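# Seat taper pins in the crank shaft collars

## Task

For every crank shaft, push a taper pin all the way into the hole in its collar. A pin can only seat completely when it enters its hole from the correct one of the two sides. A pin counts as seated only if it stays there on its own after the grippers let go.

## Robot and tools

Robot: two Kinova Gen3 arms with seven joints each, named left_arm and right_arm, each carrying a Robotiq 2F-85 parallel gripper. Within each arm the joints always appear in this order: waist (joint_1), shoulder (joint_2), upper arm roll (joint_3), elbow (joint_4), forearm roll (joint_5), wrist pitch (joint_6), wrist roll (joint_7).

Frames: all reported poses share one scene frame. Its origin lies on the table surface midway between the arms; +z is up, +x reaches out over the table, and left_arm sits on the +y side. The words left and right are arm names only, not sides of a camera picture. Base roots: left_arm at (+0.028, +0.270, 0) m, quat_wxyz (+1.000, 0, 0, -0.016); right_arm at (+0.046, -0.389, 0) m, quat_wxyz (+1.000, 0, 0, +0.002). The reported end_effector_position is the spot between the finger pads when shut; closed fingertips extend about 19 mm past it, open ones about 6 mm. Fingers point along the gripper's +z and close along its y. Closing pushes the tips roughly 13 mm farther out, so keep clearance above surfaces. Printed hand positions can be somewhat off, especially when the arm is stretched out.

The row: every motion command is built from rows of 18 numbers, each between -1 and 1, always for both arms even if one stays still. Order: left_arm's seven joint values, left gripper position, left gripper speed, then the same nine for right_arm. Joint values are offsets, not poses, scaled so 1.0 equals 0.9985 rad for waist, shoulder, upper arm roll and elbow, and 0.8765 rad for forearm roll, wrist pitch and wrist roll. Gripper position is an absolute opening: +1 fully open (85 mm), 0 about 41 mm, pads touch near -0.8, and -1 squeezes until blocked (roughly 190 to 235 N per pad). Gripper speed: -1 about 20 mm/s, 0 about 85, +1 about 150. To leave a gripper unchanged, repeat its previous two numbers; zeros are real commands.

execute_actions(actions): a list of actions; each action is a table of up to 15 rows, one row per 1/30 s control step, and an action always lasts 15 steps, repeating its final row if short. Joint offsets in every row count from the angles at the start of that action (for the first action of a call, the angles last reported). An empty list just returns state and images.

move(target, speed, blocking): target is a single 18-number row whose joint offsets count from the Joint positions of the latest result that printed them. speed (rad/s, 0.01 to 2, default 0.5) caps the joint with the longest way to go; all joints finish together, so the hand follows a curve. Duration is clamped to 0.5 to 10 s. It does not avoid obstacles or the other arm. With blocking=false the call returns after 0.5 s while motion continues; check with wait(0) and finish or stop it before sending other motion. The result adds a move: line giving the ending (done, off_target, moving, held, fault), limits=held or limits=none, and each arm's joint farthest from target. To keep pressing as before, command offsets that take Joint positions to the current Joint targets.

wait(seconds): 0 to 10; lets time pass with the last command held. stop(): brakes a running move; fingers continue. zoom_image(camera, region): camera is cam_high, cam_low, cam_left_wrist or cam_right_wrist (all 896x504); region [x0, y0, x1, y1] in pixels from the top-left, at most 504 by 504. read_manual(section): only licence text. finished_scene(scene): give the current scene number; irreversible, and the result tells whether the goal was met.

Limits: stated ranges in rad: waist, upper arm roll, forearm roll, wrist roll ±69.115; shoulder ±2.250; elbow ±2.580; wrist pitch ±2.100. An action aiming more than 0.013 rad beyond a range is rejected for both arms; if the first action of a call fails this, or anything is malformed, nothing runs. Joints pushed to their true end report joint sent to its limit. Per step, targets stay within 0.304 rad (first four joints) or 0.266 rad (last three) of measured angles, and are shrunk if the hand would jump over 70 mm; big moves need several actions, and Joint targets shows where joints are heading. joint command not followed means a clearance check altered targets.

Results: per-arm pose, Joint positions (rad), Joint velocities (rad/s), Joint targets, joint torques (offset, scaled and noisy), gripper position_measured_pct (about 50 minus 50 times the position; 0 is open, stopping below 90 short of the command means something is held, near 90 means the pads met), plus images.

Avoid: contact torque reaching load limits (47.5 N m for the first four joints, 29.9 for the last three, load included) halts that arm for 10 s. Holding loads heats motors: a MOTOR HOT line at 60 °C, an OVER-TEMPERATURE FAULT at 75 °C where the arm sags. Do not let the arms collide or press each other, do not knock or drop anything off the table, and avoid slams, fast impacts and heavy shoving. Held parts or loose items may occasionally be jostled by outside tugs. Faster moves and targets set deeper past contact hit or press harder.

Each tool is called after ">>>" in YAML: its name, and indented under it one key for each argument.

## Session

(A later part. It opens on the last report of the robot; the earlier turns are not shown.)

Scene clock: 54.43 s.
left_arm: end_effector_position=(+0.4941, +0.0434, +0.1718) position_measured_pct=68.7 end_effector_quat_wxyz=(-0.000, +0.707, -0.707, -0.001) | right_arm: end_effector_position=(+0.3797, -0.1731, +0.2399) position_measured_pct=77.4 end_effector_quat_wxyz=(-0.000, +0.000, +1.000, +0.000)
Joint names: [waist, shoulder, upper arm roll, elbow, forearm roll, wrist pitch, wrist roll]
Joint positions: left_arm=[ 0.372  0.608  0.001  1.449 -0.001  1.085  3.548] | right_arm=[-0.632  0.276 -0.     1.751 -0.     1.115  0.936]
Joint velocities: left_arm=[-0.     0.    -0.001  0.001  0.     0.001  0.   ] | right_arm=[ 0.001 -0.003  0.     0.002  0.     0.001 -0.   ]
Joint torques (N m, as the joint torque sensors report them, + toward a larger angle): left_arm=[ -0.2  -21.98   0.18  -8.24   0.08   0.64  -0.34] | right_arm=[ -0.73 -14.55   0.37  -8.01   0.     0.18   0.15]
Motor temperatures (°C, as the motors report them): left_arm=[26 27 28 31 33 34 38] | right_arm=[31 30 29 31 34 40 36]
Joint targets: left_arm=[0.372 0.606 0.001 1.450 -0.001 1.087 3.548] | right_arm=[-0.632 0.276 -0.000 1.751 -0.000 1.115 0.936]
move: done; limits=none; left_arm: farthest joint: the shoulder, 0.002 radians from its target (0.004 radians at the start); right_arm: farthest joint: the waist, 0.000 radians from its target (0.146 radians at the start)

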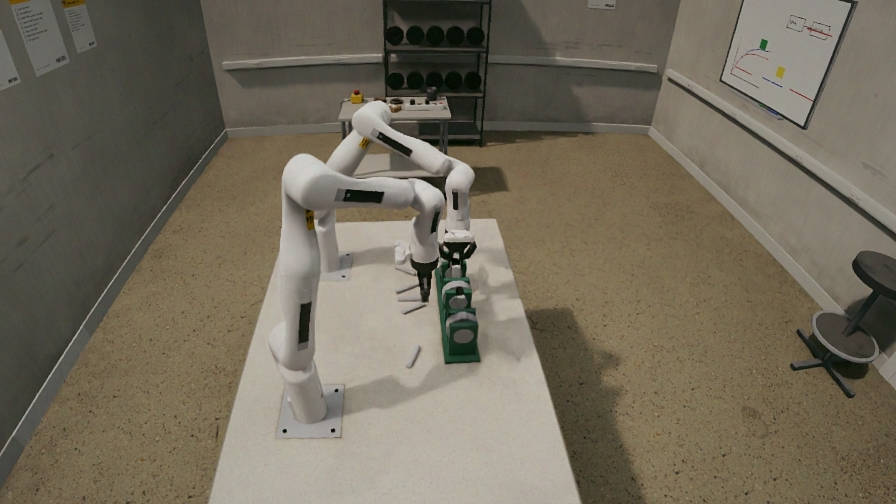

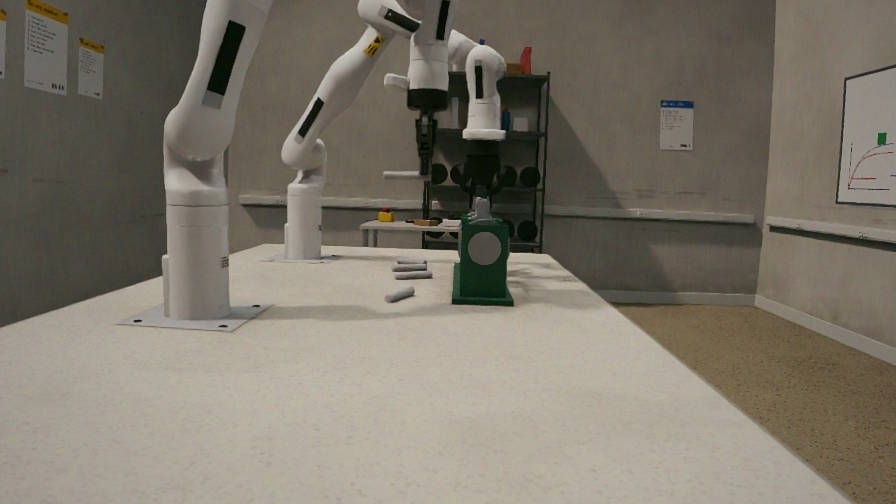

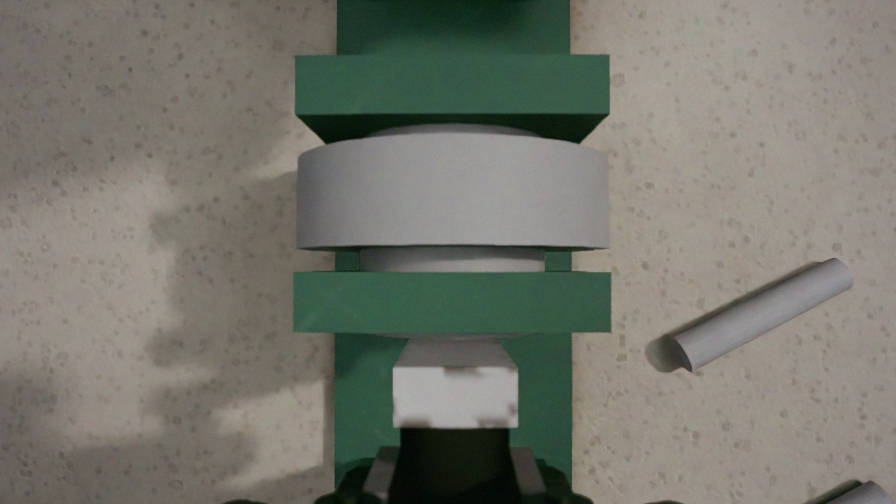

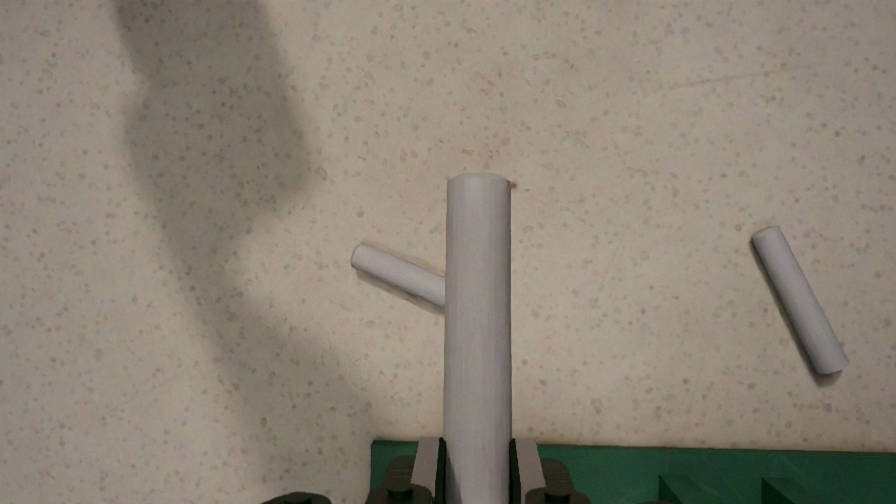

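>>> move:
  target: [0,-0.0645,0,-0.1198,0,0.2095,0,0.1,1,0.2461,0.5626,0,-0.9717,0,0.4655,0.2789,-1,0]
  speed: 0.7

Scene clock: 57.20 s.
left_arm: end_effector_position=(+0.4938, +0.0436, +0.2399) position_measured_pct=45.2 end_effector_quat_wxyz=(-0.000, +0.707, -0.707, -0.000) | right_arm: end_effector_position=(+0.6349, -0.1736, +0.2403) position_measured_pct=77.4 end_effector_quat_wxyz=(+0.000, +0.001, +1.000, +0.000)
Joint names: [waist, shoulder, upper arm roll, elbow, forearm roll, wrist pitch, wrist roll]
Joint positions: left_arm=[ 0.372  0.544  0.001  1.33  -0.001  1.269  3.548] | right_arm=[-0.386  0.838 -0.     0.781 -0.     1.523  1.18 ]
Joint velocities: left_arm=[-0.    -0.     0.002  0.    -0.     0.002  0.   ] | right_arm=[ 0.001  0.001 -0.001  0.    -0.    -0.001  0.   ]
Joint torques (N m, as the joint torque sensors report them, + toward a larger angle): left_arm=[ -0.1  -19.58  -0.38  -8.78   0.01   0.06  -0.34] | right_arm=[ -0.22 -26.21   0.68  -9.     0.4    0.22  -0.02]
Motor temperatures (°C, as the motors report them): left_arm=[26 27 28 31 33 34 38] | right_arm=[31 30 29 31 34 40 36]
Joint targets: left_arm=[0.372 0.544 0.001 1.330 -0.001 1.269 3.548] | right_arm=[-0.386 0.838 -0.000 0.780 -0.000 1.523 1.180]
move: done; limits=none; left_arm: farthest joint: the waist, 0.000 radians from its target (0.000 radians at the start); right_arm: farthest joint: the waist, 0.000 radians from its target (0.245 radians at the start)

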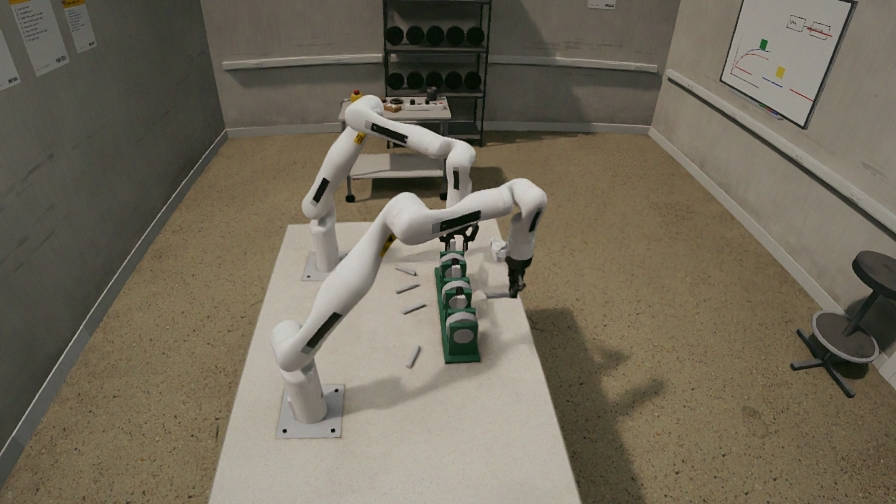

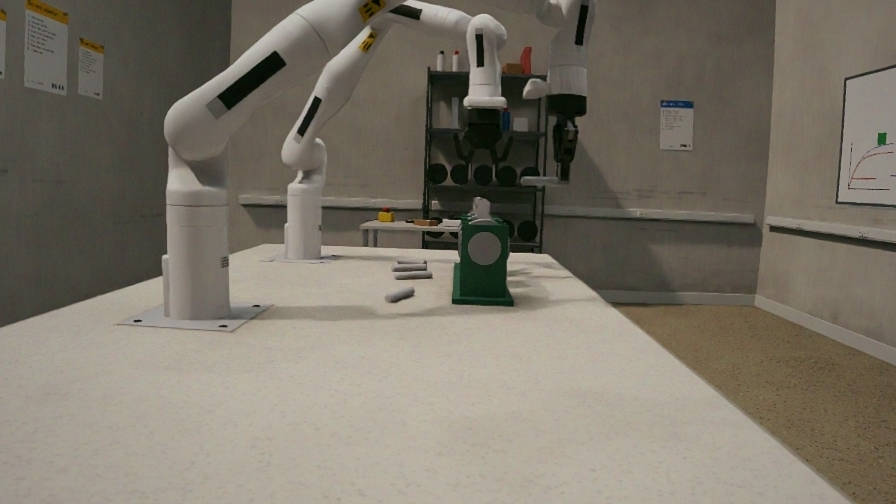

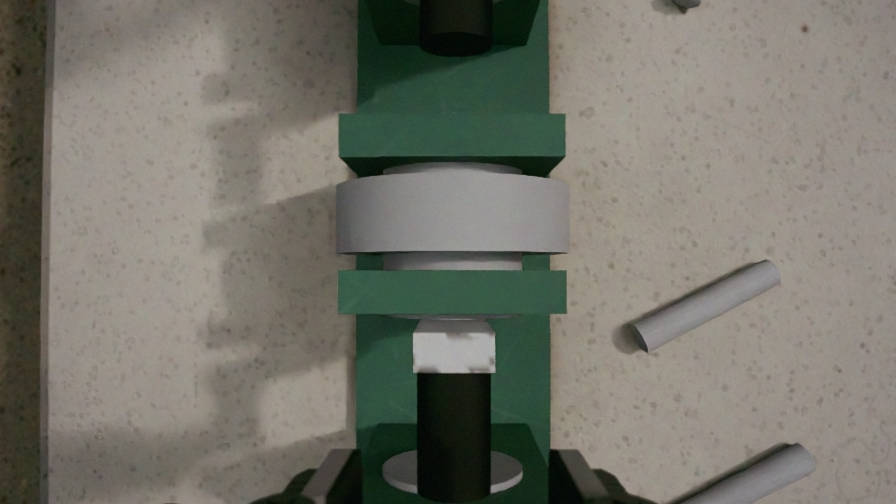

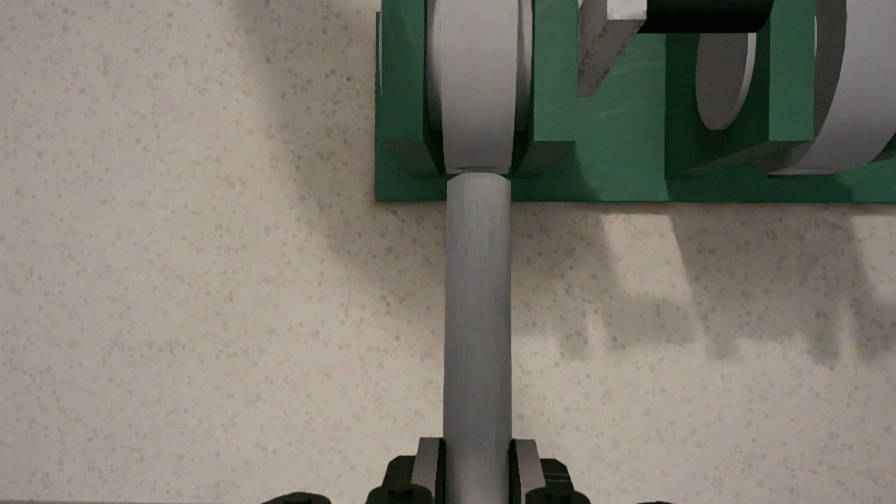

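>>> move:
  target: [-0.0788,-0.3176,0,0.5616,0,-0.2796,-0.8,-0.3,0,0,0.0799,0,0.2475,0,-0.3734,0,-1,0]
  speed: 0.6

>>> move:
  target: [0,0.2117,0,0.1853,0,-0.4523,-0.594,-0.3,0,0,0,0,0,0,0,0,-1,0]
  speed: 0.7

Scene clock: 59.73 s.
left_arm: end_effector_position=(+0.3641, +0.1303, +0.2201) position_measured_pct=65.1 end_effector_quat_wxyz=(+0.001, -0.457, +0.890, +0.000) | right_arm: end_effector_position=(+0.6350, -0.1736, +0.1144) position_measured_pct=77.4 end_effector_quat_wxyz=(+0.000, +0.001, +1.000, +0.000)
Joint names: [waist, shoulder, upper arm roll, elbow, forearm roll, wrist pitch, wrist roll]
Joint positions: left_arm=[ 0.293  0.227  0.001  1.891 -0.001  1.024  2.847] | right_arm=[-0.386  0.917 -0.     1.028 -0.     1.195  1.18 ]
Joint velocities: left_arm=[-0.001 -0.002 -0.001 -0.     0.     0.001 -0.   ] | right_arm=[-0.    -0.     0.     0.    -0.     0.001 -0.   ]
Joint torques (N m, as the joint torque sensors report them, + toward a larger angle): left_arm=[  0.28 -12.46   0.11  -8.19   0.04  -0.07  -0.34] | right_arm=[ -0.57 -26.3    0.72  -8.45   0.01   0.2    0.11]
Motor temperatures (°C, as the motors report them): left_arm=[26 27 28 31 33 34 38] | right_arm=[31 30 29 31 34 40 36]
Joint targets: left_arm=[0.293 0.227 0.001 1.891 -0.001 1.024 2.847] | right_arm=[-0.386 0.917 -0.000 1.028 -0.000 1.195 1.180]
move: done; limits=none; left_arm: farthest joint: the waist, 0.000 radians from its target (0.078 radians at the start); right_arm: farthest joint: the waist, 0.000 radians from its target (0.000 radians at the start)

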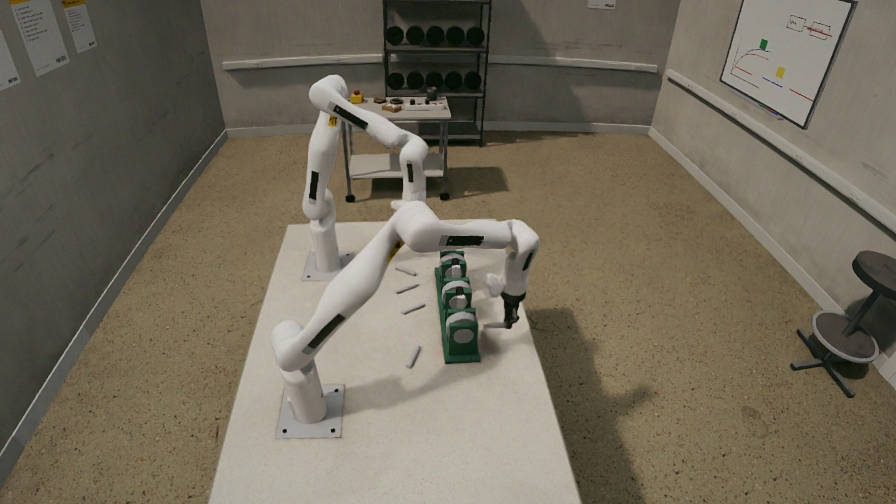

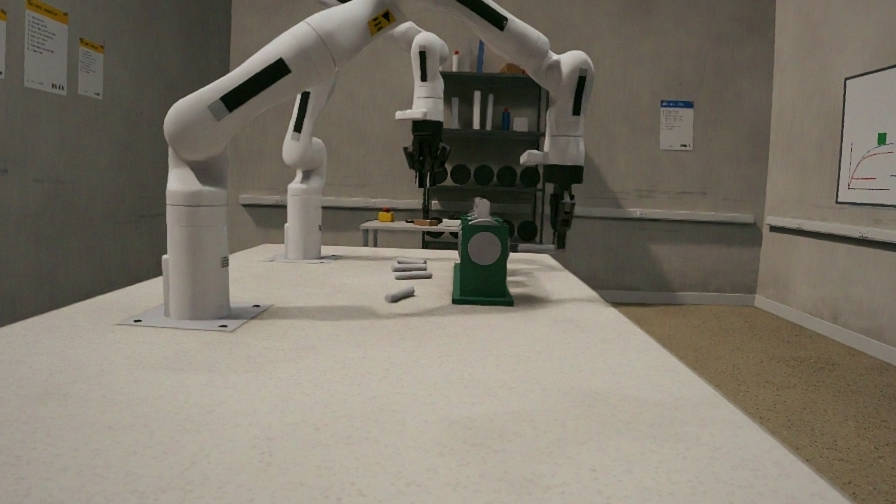

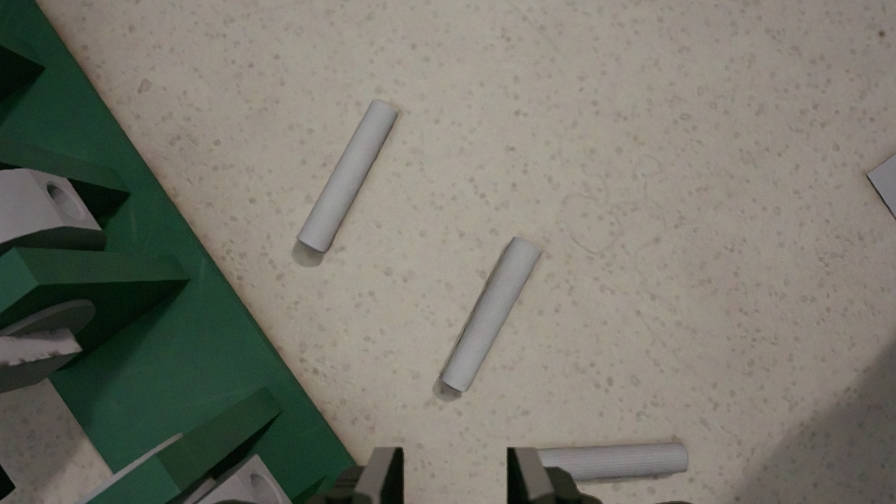

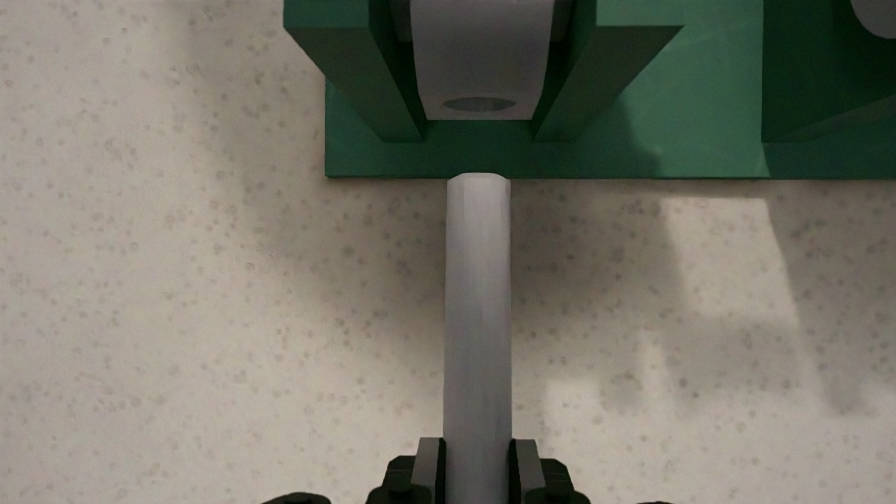

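Scene clock: 60.97 s.
left_arm: end_effector_position=(+0.3641, +0.1302, +0.1002) position_measured_pct=65.1 end_effector_quat_wxyz=(+0.001, -0.212, +0.977, -0.000) | right_arm: end_effector_position=(+0.6350, -0.1736, +0.1144) position_measured_pct=77.4 end_effector_quat_wxyz=(+0.000, +0.001, +1.000, +0.000)
Joint names: [waist, shoulder, upper arm roll, elbow, forearm roll, wrist pitch, wrist roll]
Joint positions: left_arm=[ 0.293  0.438  0.001  2.076 -0.001  0.627  2.326] | right_arm=[-0.386  0.917 -0.     1.028 -0.     1.195  1.18 ]
Joint velocities: left_arm=[ 0.001  0.003 -0.002 -0.001 -0.     0.    -0.   ] | right_arm=[ 0.     0.001  0.001  0.001  0.     0.001 -0.   ]
Joint torques (N m, as the joint torque sensors report them, + toward a larger angle): left_arm=[  0.2  -14.36  -0.18  -5.19   0.03   0.27  -0.25] | right_arm=[ -0.17 -26.2    0.58  -8.35  -0.14   0.2   -0.14]
Motor temperatures (°C, as the motors report them): left_arm=[26 27 28 31 33 34 38] | right_arm=[31 30 29 31 34 40 36]
Joint targets: left_arm=[0.293 0.438 0.001 2.076 -0.001 0.627 2.326] | right_arm=[-0.386 0.917 -0.000 1.028 -0.000 1.195 1.180]
move: done; limits=none; left_arm: farthest joint: the waist, 0.000 radians from its target (0.000 radians at the start); right_arm: farthest joint: the waist, 0.000 radians from its target (0.000 radians at the start)

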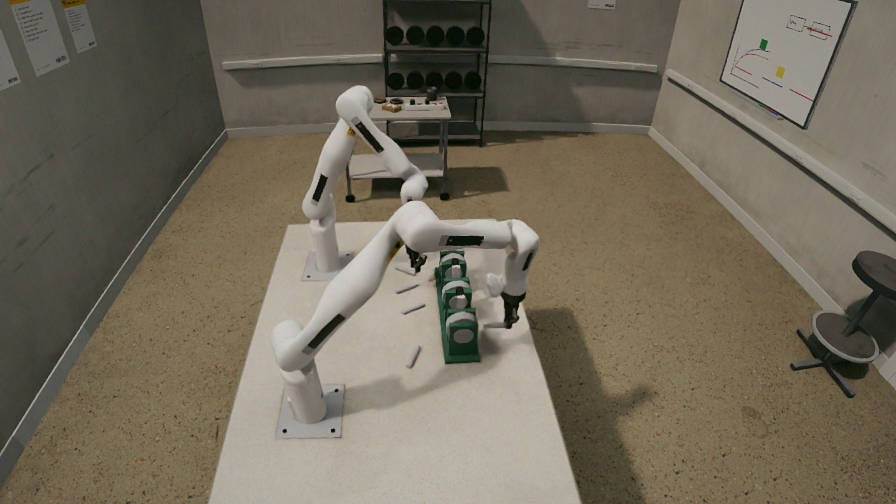

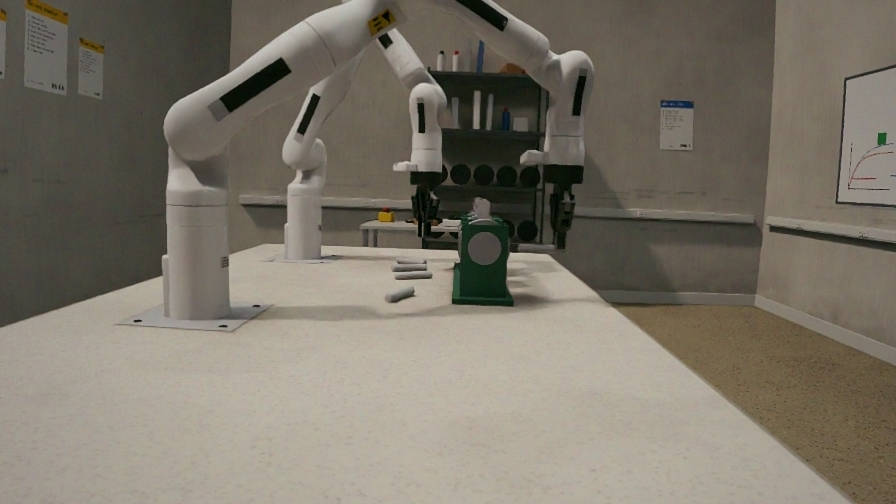

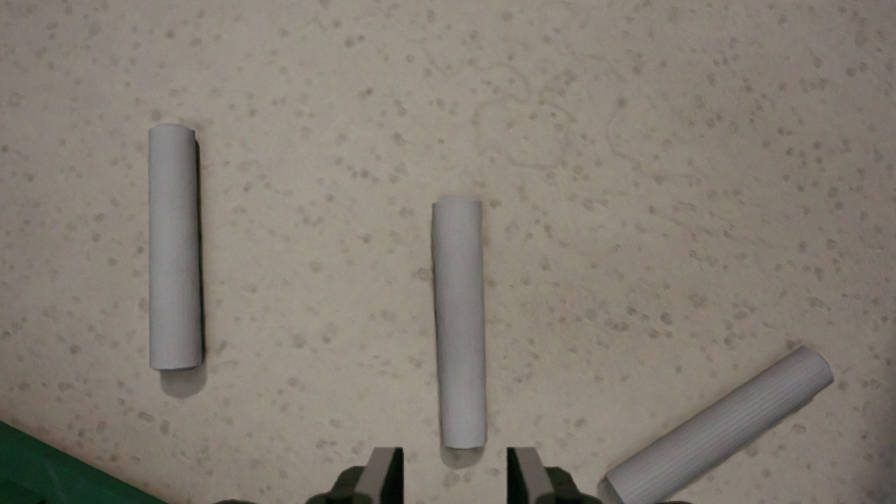

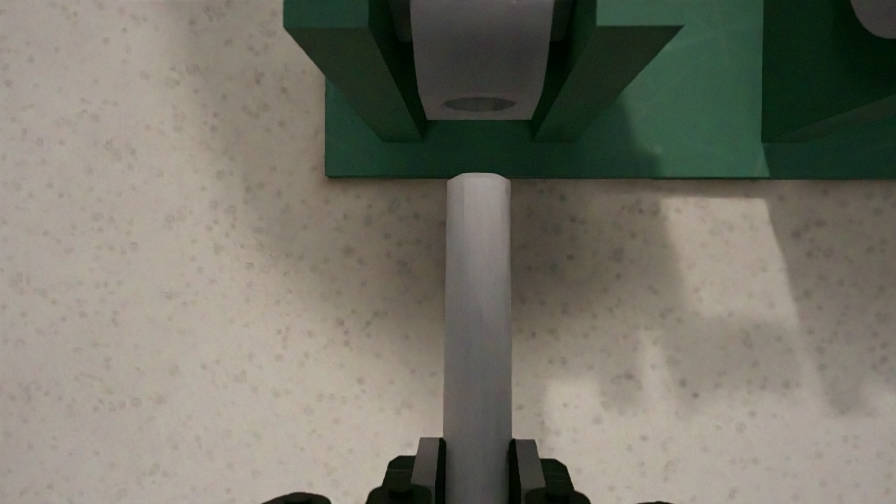

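>>> move:
  target: [0.1311,0.0429,0,0.1614,0,-0.232,-1,-0.3,0,-0.0144,-0.053,0,0.1138,0,-0.0688,-0.0164,-1,0]
  speed: 0.5

Scene clock: 64.27 s.
left_arm: end_effector_position=(+0.3076, +0.1048, +0.0601) position_measured_pct=65.1 end_effector_quat_wxyz=(+0.000, +0.286, +0.958, +0.000) | right_arm: end_effector_position=(+0.6128, -0.1738, +0.1151) position_measured_pct=77.4 end_effector_quat_wxyz=(+0.001, +0.001, +1.000, +0.001)
Joint names: [waist, shoulder, upper arm roll, elbow, forearm roll, wrist pitch, wrist roll]
Joint positions: left_arm=[ 0.424  0.481  0.001  2.237 -0.001  0.424  1.45 ] | right_arm=[-0.4    0.863  0.     1.14  -0.     1.135  1.166]
Joint velocities: left_arm=[ 0.001  0.    -0.     0.    -0.    -0.002  0.   ] | right_arm=[-0.     0.001  0.     0.     0.     0.    -0.   ]
Joint torques (N m, as the joint torque sensors report them, + toward a larger angle): left_arm=[ -1.06 -13.33   0.01  -3.97   0.    -0.01  -0.25] | right_arm=[ -0.62 -23.53   0.41  -7.12   0.12   0.36   0.09]
Motor temperatures (°C, as the motors report them): left_arm=[26 27 28 31 33 34 38] | right_arm=[31 30 29 31 34 40 36]
Joint targets: left_arm=[0.424 0.481 0.001 2.237 -0.001 0.424 1.450] | right_arm=[-0.400 0.864 -0.000 1.141 -0.000 1.135 1.166]
move: done; limits=none; left_arm: farthest joint: the waist, 0.000 radians from its target (0.131 radians at the start); right_arm: farthest joint: the shoulder, 0.001 radians from its target (0.053 radians at the start)

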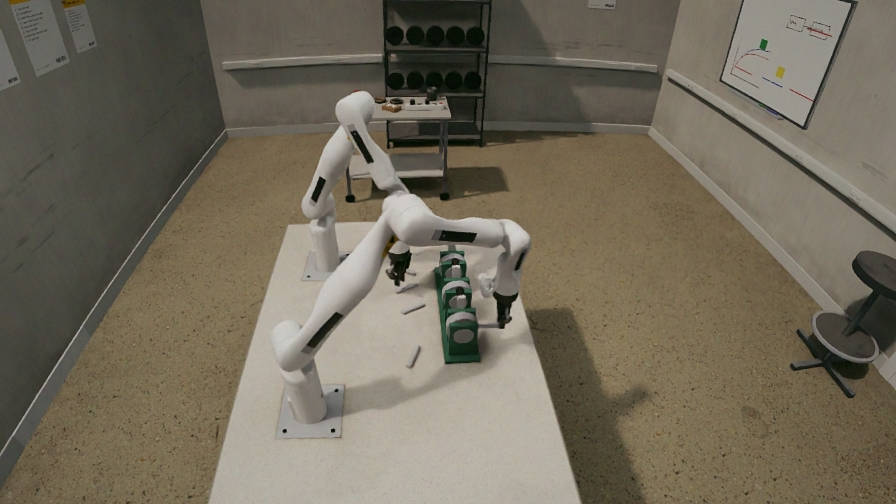

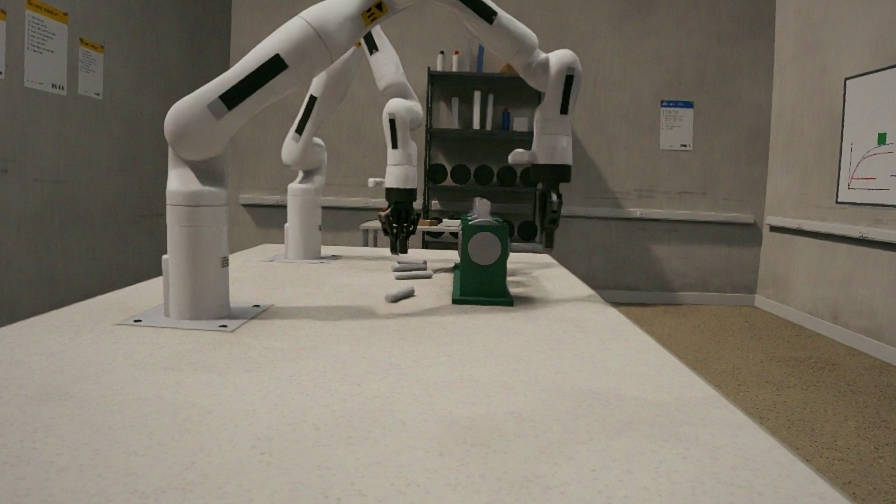

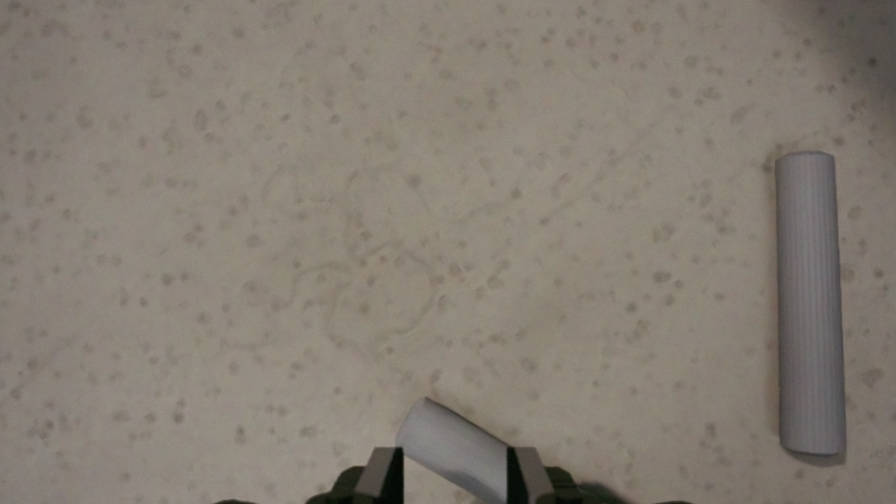

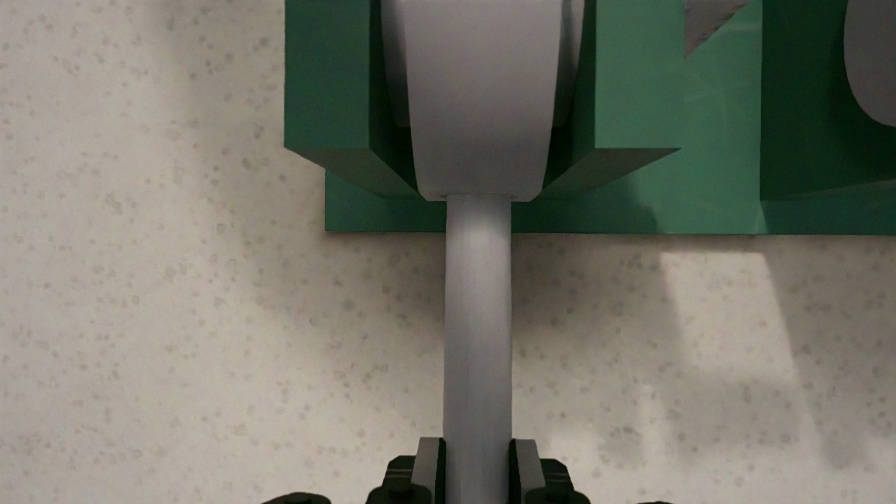

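>>> move:
  target: [0,0,0,0,0,0,-1,-0.3,0,-0.0149,-0.048,0,0.0998,0,-0.058,-0.017,-1,0]
  speed: 0.6

>>> move:
  target: [0,0,0,0,0,0,-1,-0.3,0,-0.0174,-0.0479,0,0.1007,0,-0.0601,-0.0199,-1,0]
  speed: 0.6

Scene clock: 67.83 s.
left_arm: end_effector_position=(+0.3076, +0.1048, +0.0601) position_measured_pct=65.1 end_effector_quat_wxyz=(+0.000, +0.665, +0.747, +0.000) | right_arm: end_effector_position=(+0.5905, -0.1738, +0.1155) position_measured_pct=77.4 end_effector_quat_wxyz=(+0.001, +0.001, +1.000, +0.001)
Joint names: [waist, shoulder, upper arm roll, elbow, forearm roll, wrist pitch, wrist roll]
Joint positions: left_arm=[ 0.424  0.481  0.001  2.237 -0.001  0.424  0.573] | right_arm=[-0.415  0.816  0.     1.24  -0.     1.084  1.151]
Joint velocities: left_arm=[-0.    -0.001  0.002  0.    -0.    -0.001 -0.   ] | right_arm=[-0.    -0.001 -0.002  0.001  0.     0.001  0.   ]
Joint torques (N m, as the joint torque sensors report them, + toward a larger angle): left_arm=[  0.37 -13.76  -0.23  -4.16  -0.06  -0.23  -0.08] | right_arm=[ -0.4  -23.64   0.56  -7.38  -0.08   0.23   0.11]
Motor temperatures (°C, as the motors report them): left_arm=[26 27 28 31 33 34 38] | right_arm=[31 30 29 31 34 40 36]
Joint targets: left_arm=[0.424 0.481 0.001 2.237 -0.001 0.424 0.573] | right_arm=[-0.415 0.815 0.000 1.240 -0.000 1.084 1.151]
move: done; limits=none; left_arm: farthest joint: the waist, 0.000 radians from its target (0.000 radians at the start); right_arm: farthest joint: the shoulder, 0.001 radians from its target (0.048 radians at the start)

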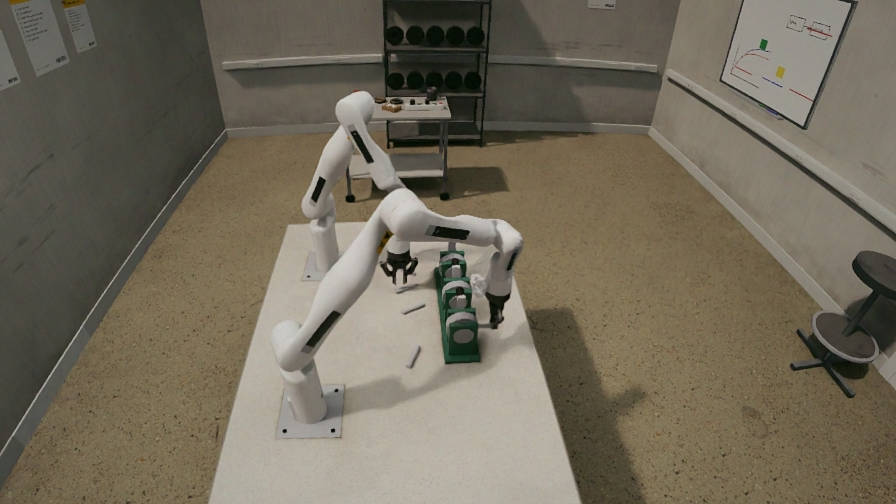

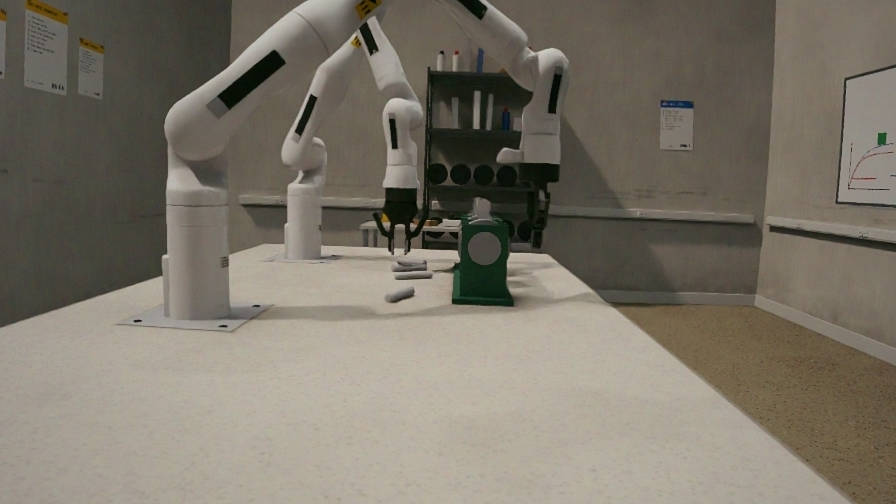

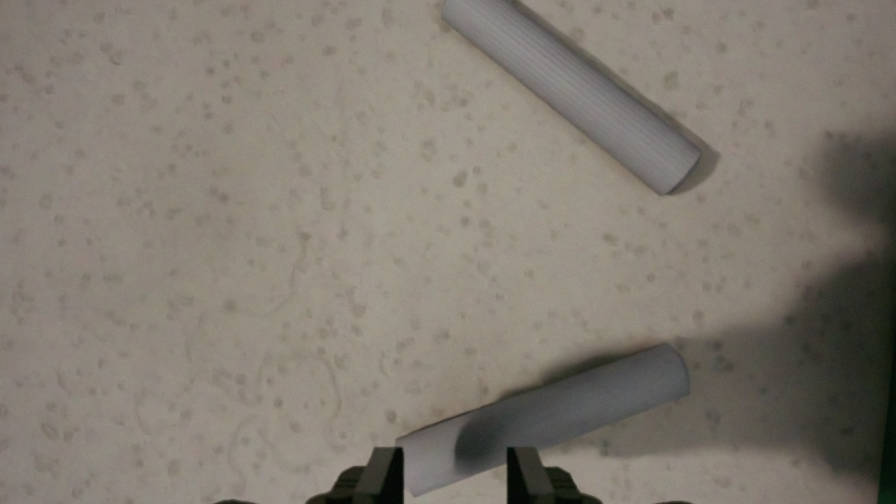

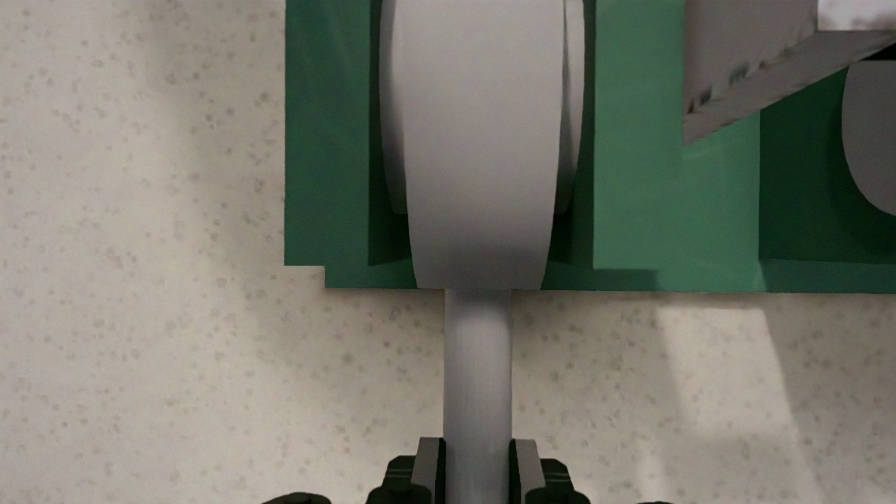

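Scene clock: 69.70 s.
left_arm: end_effector_position=(+0.3076, +0.1048, +0.0601) position_measured_pct=65.1 end_effector_quat_wxyz=(+0.000, +0.919, +0.394, +0.000) | right_arm: end_effector_position=(+0.5668, -0.1739, +0.1154) position_measured_pct=77.4 end_effector_quat_wxyz=(+0.001, +0.001, +1.000, +0.001)
Joint names: [waist, shoulder, upper arm roll, elbow, forearm roll, wrist pitch, wrist roll]
Joint positions: left_arm=[ 0.424  0.481  0.001  2.237 -0.001  0.424 -0.303] | right_arm=[-0.432  0.768  0.     1.34  -0.     1.031  1.133]
Joint velocities: left_arm=[-0.    -0.001 -0.    -0.001 -0.    -0.002 -0.   ] | right_arm=[-0.    -0.001 -0.002  0.002 -0.    -0.    -0.   ]
Joint torques (N m, as the joint torque sensors report them, + toward a larger angle): left_arm=[ -0.35 -13.99   0.14  -4.12   0.21  -0.13  -0.35] | right_arm=[ -0.17 -22.44  -0.05  -6.99   0.07   0.31  -0.14]
Motor temperatures (°C, as the motors report them): left_arm=[26 27 28 31 33 34 38] | right_arm=[31 30 29 31 34 40 36]
Joint targets: left_arm=[0.424 0.481 0.001 2.237 -0.001 0.424 -0.303] | right_arm=[-0.432 0.768 0.000 1.340 -0.000 1.031 1.133]
move: done; limits=none; left_arm: farthest joint: the waist, 0.000 radians from its target (0.000 radians at the start); right_arm: farthest joint: the wrist pitch, 0.001 radians from its target (0.052 radians at the start)

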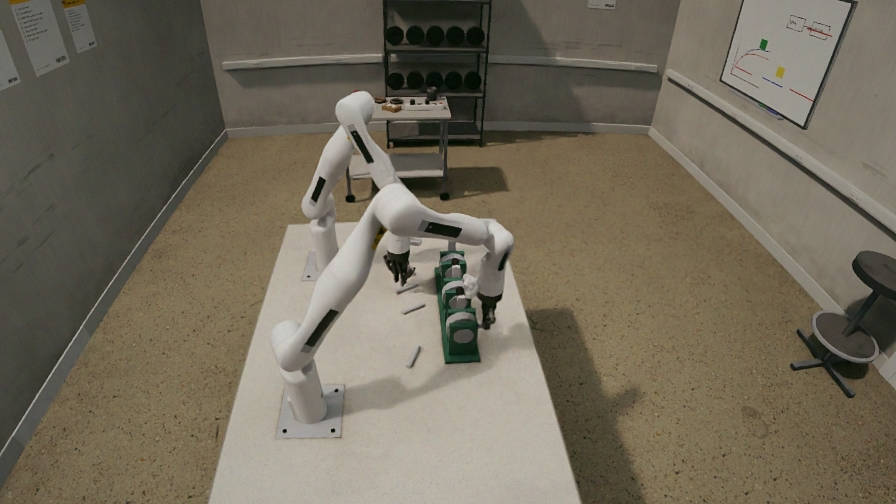

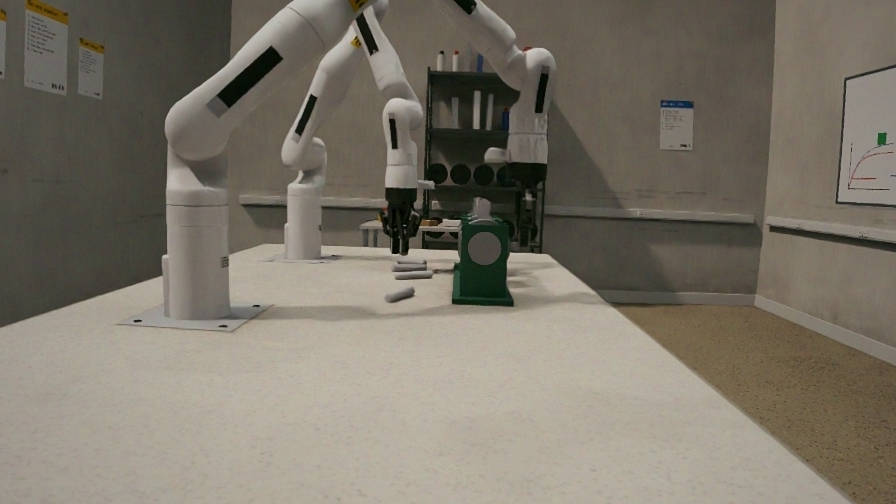

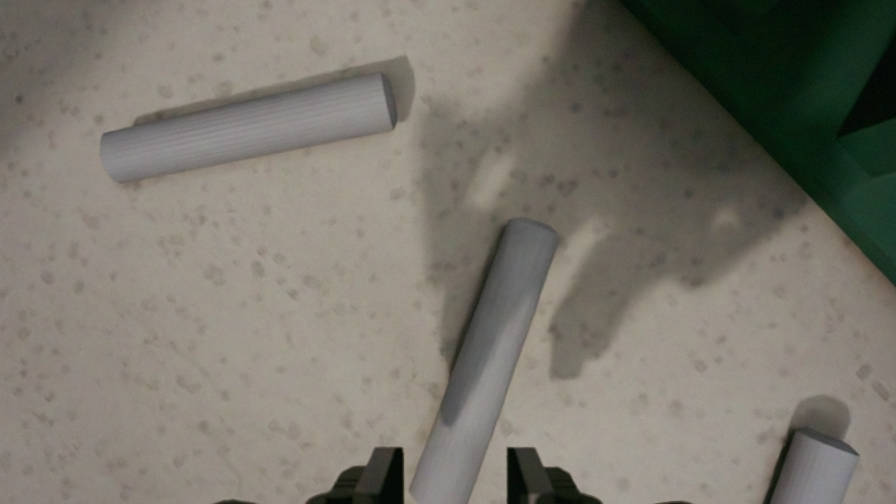

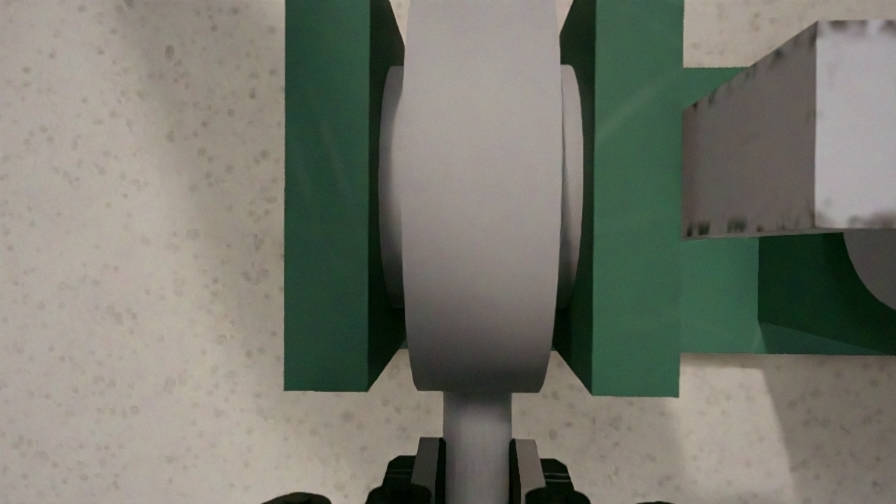

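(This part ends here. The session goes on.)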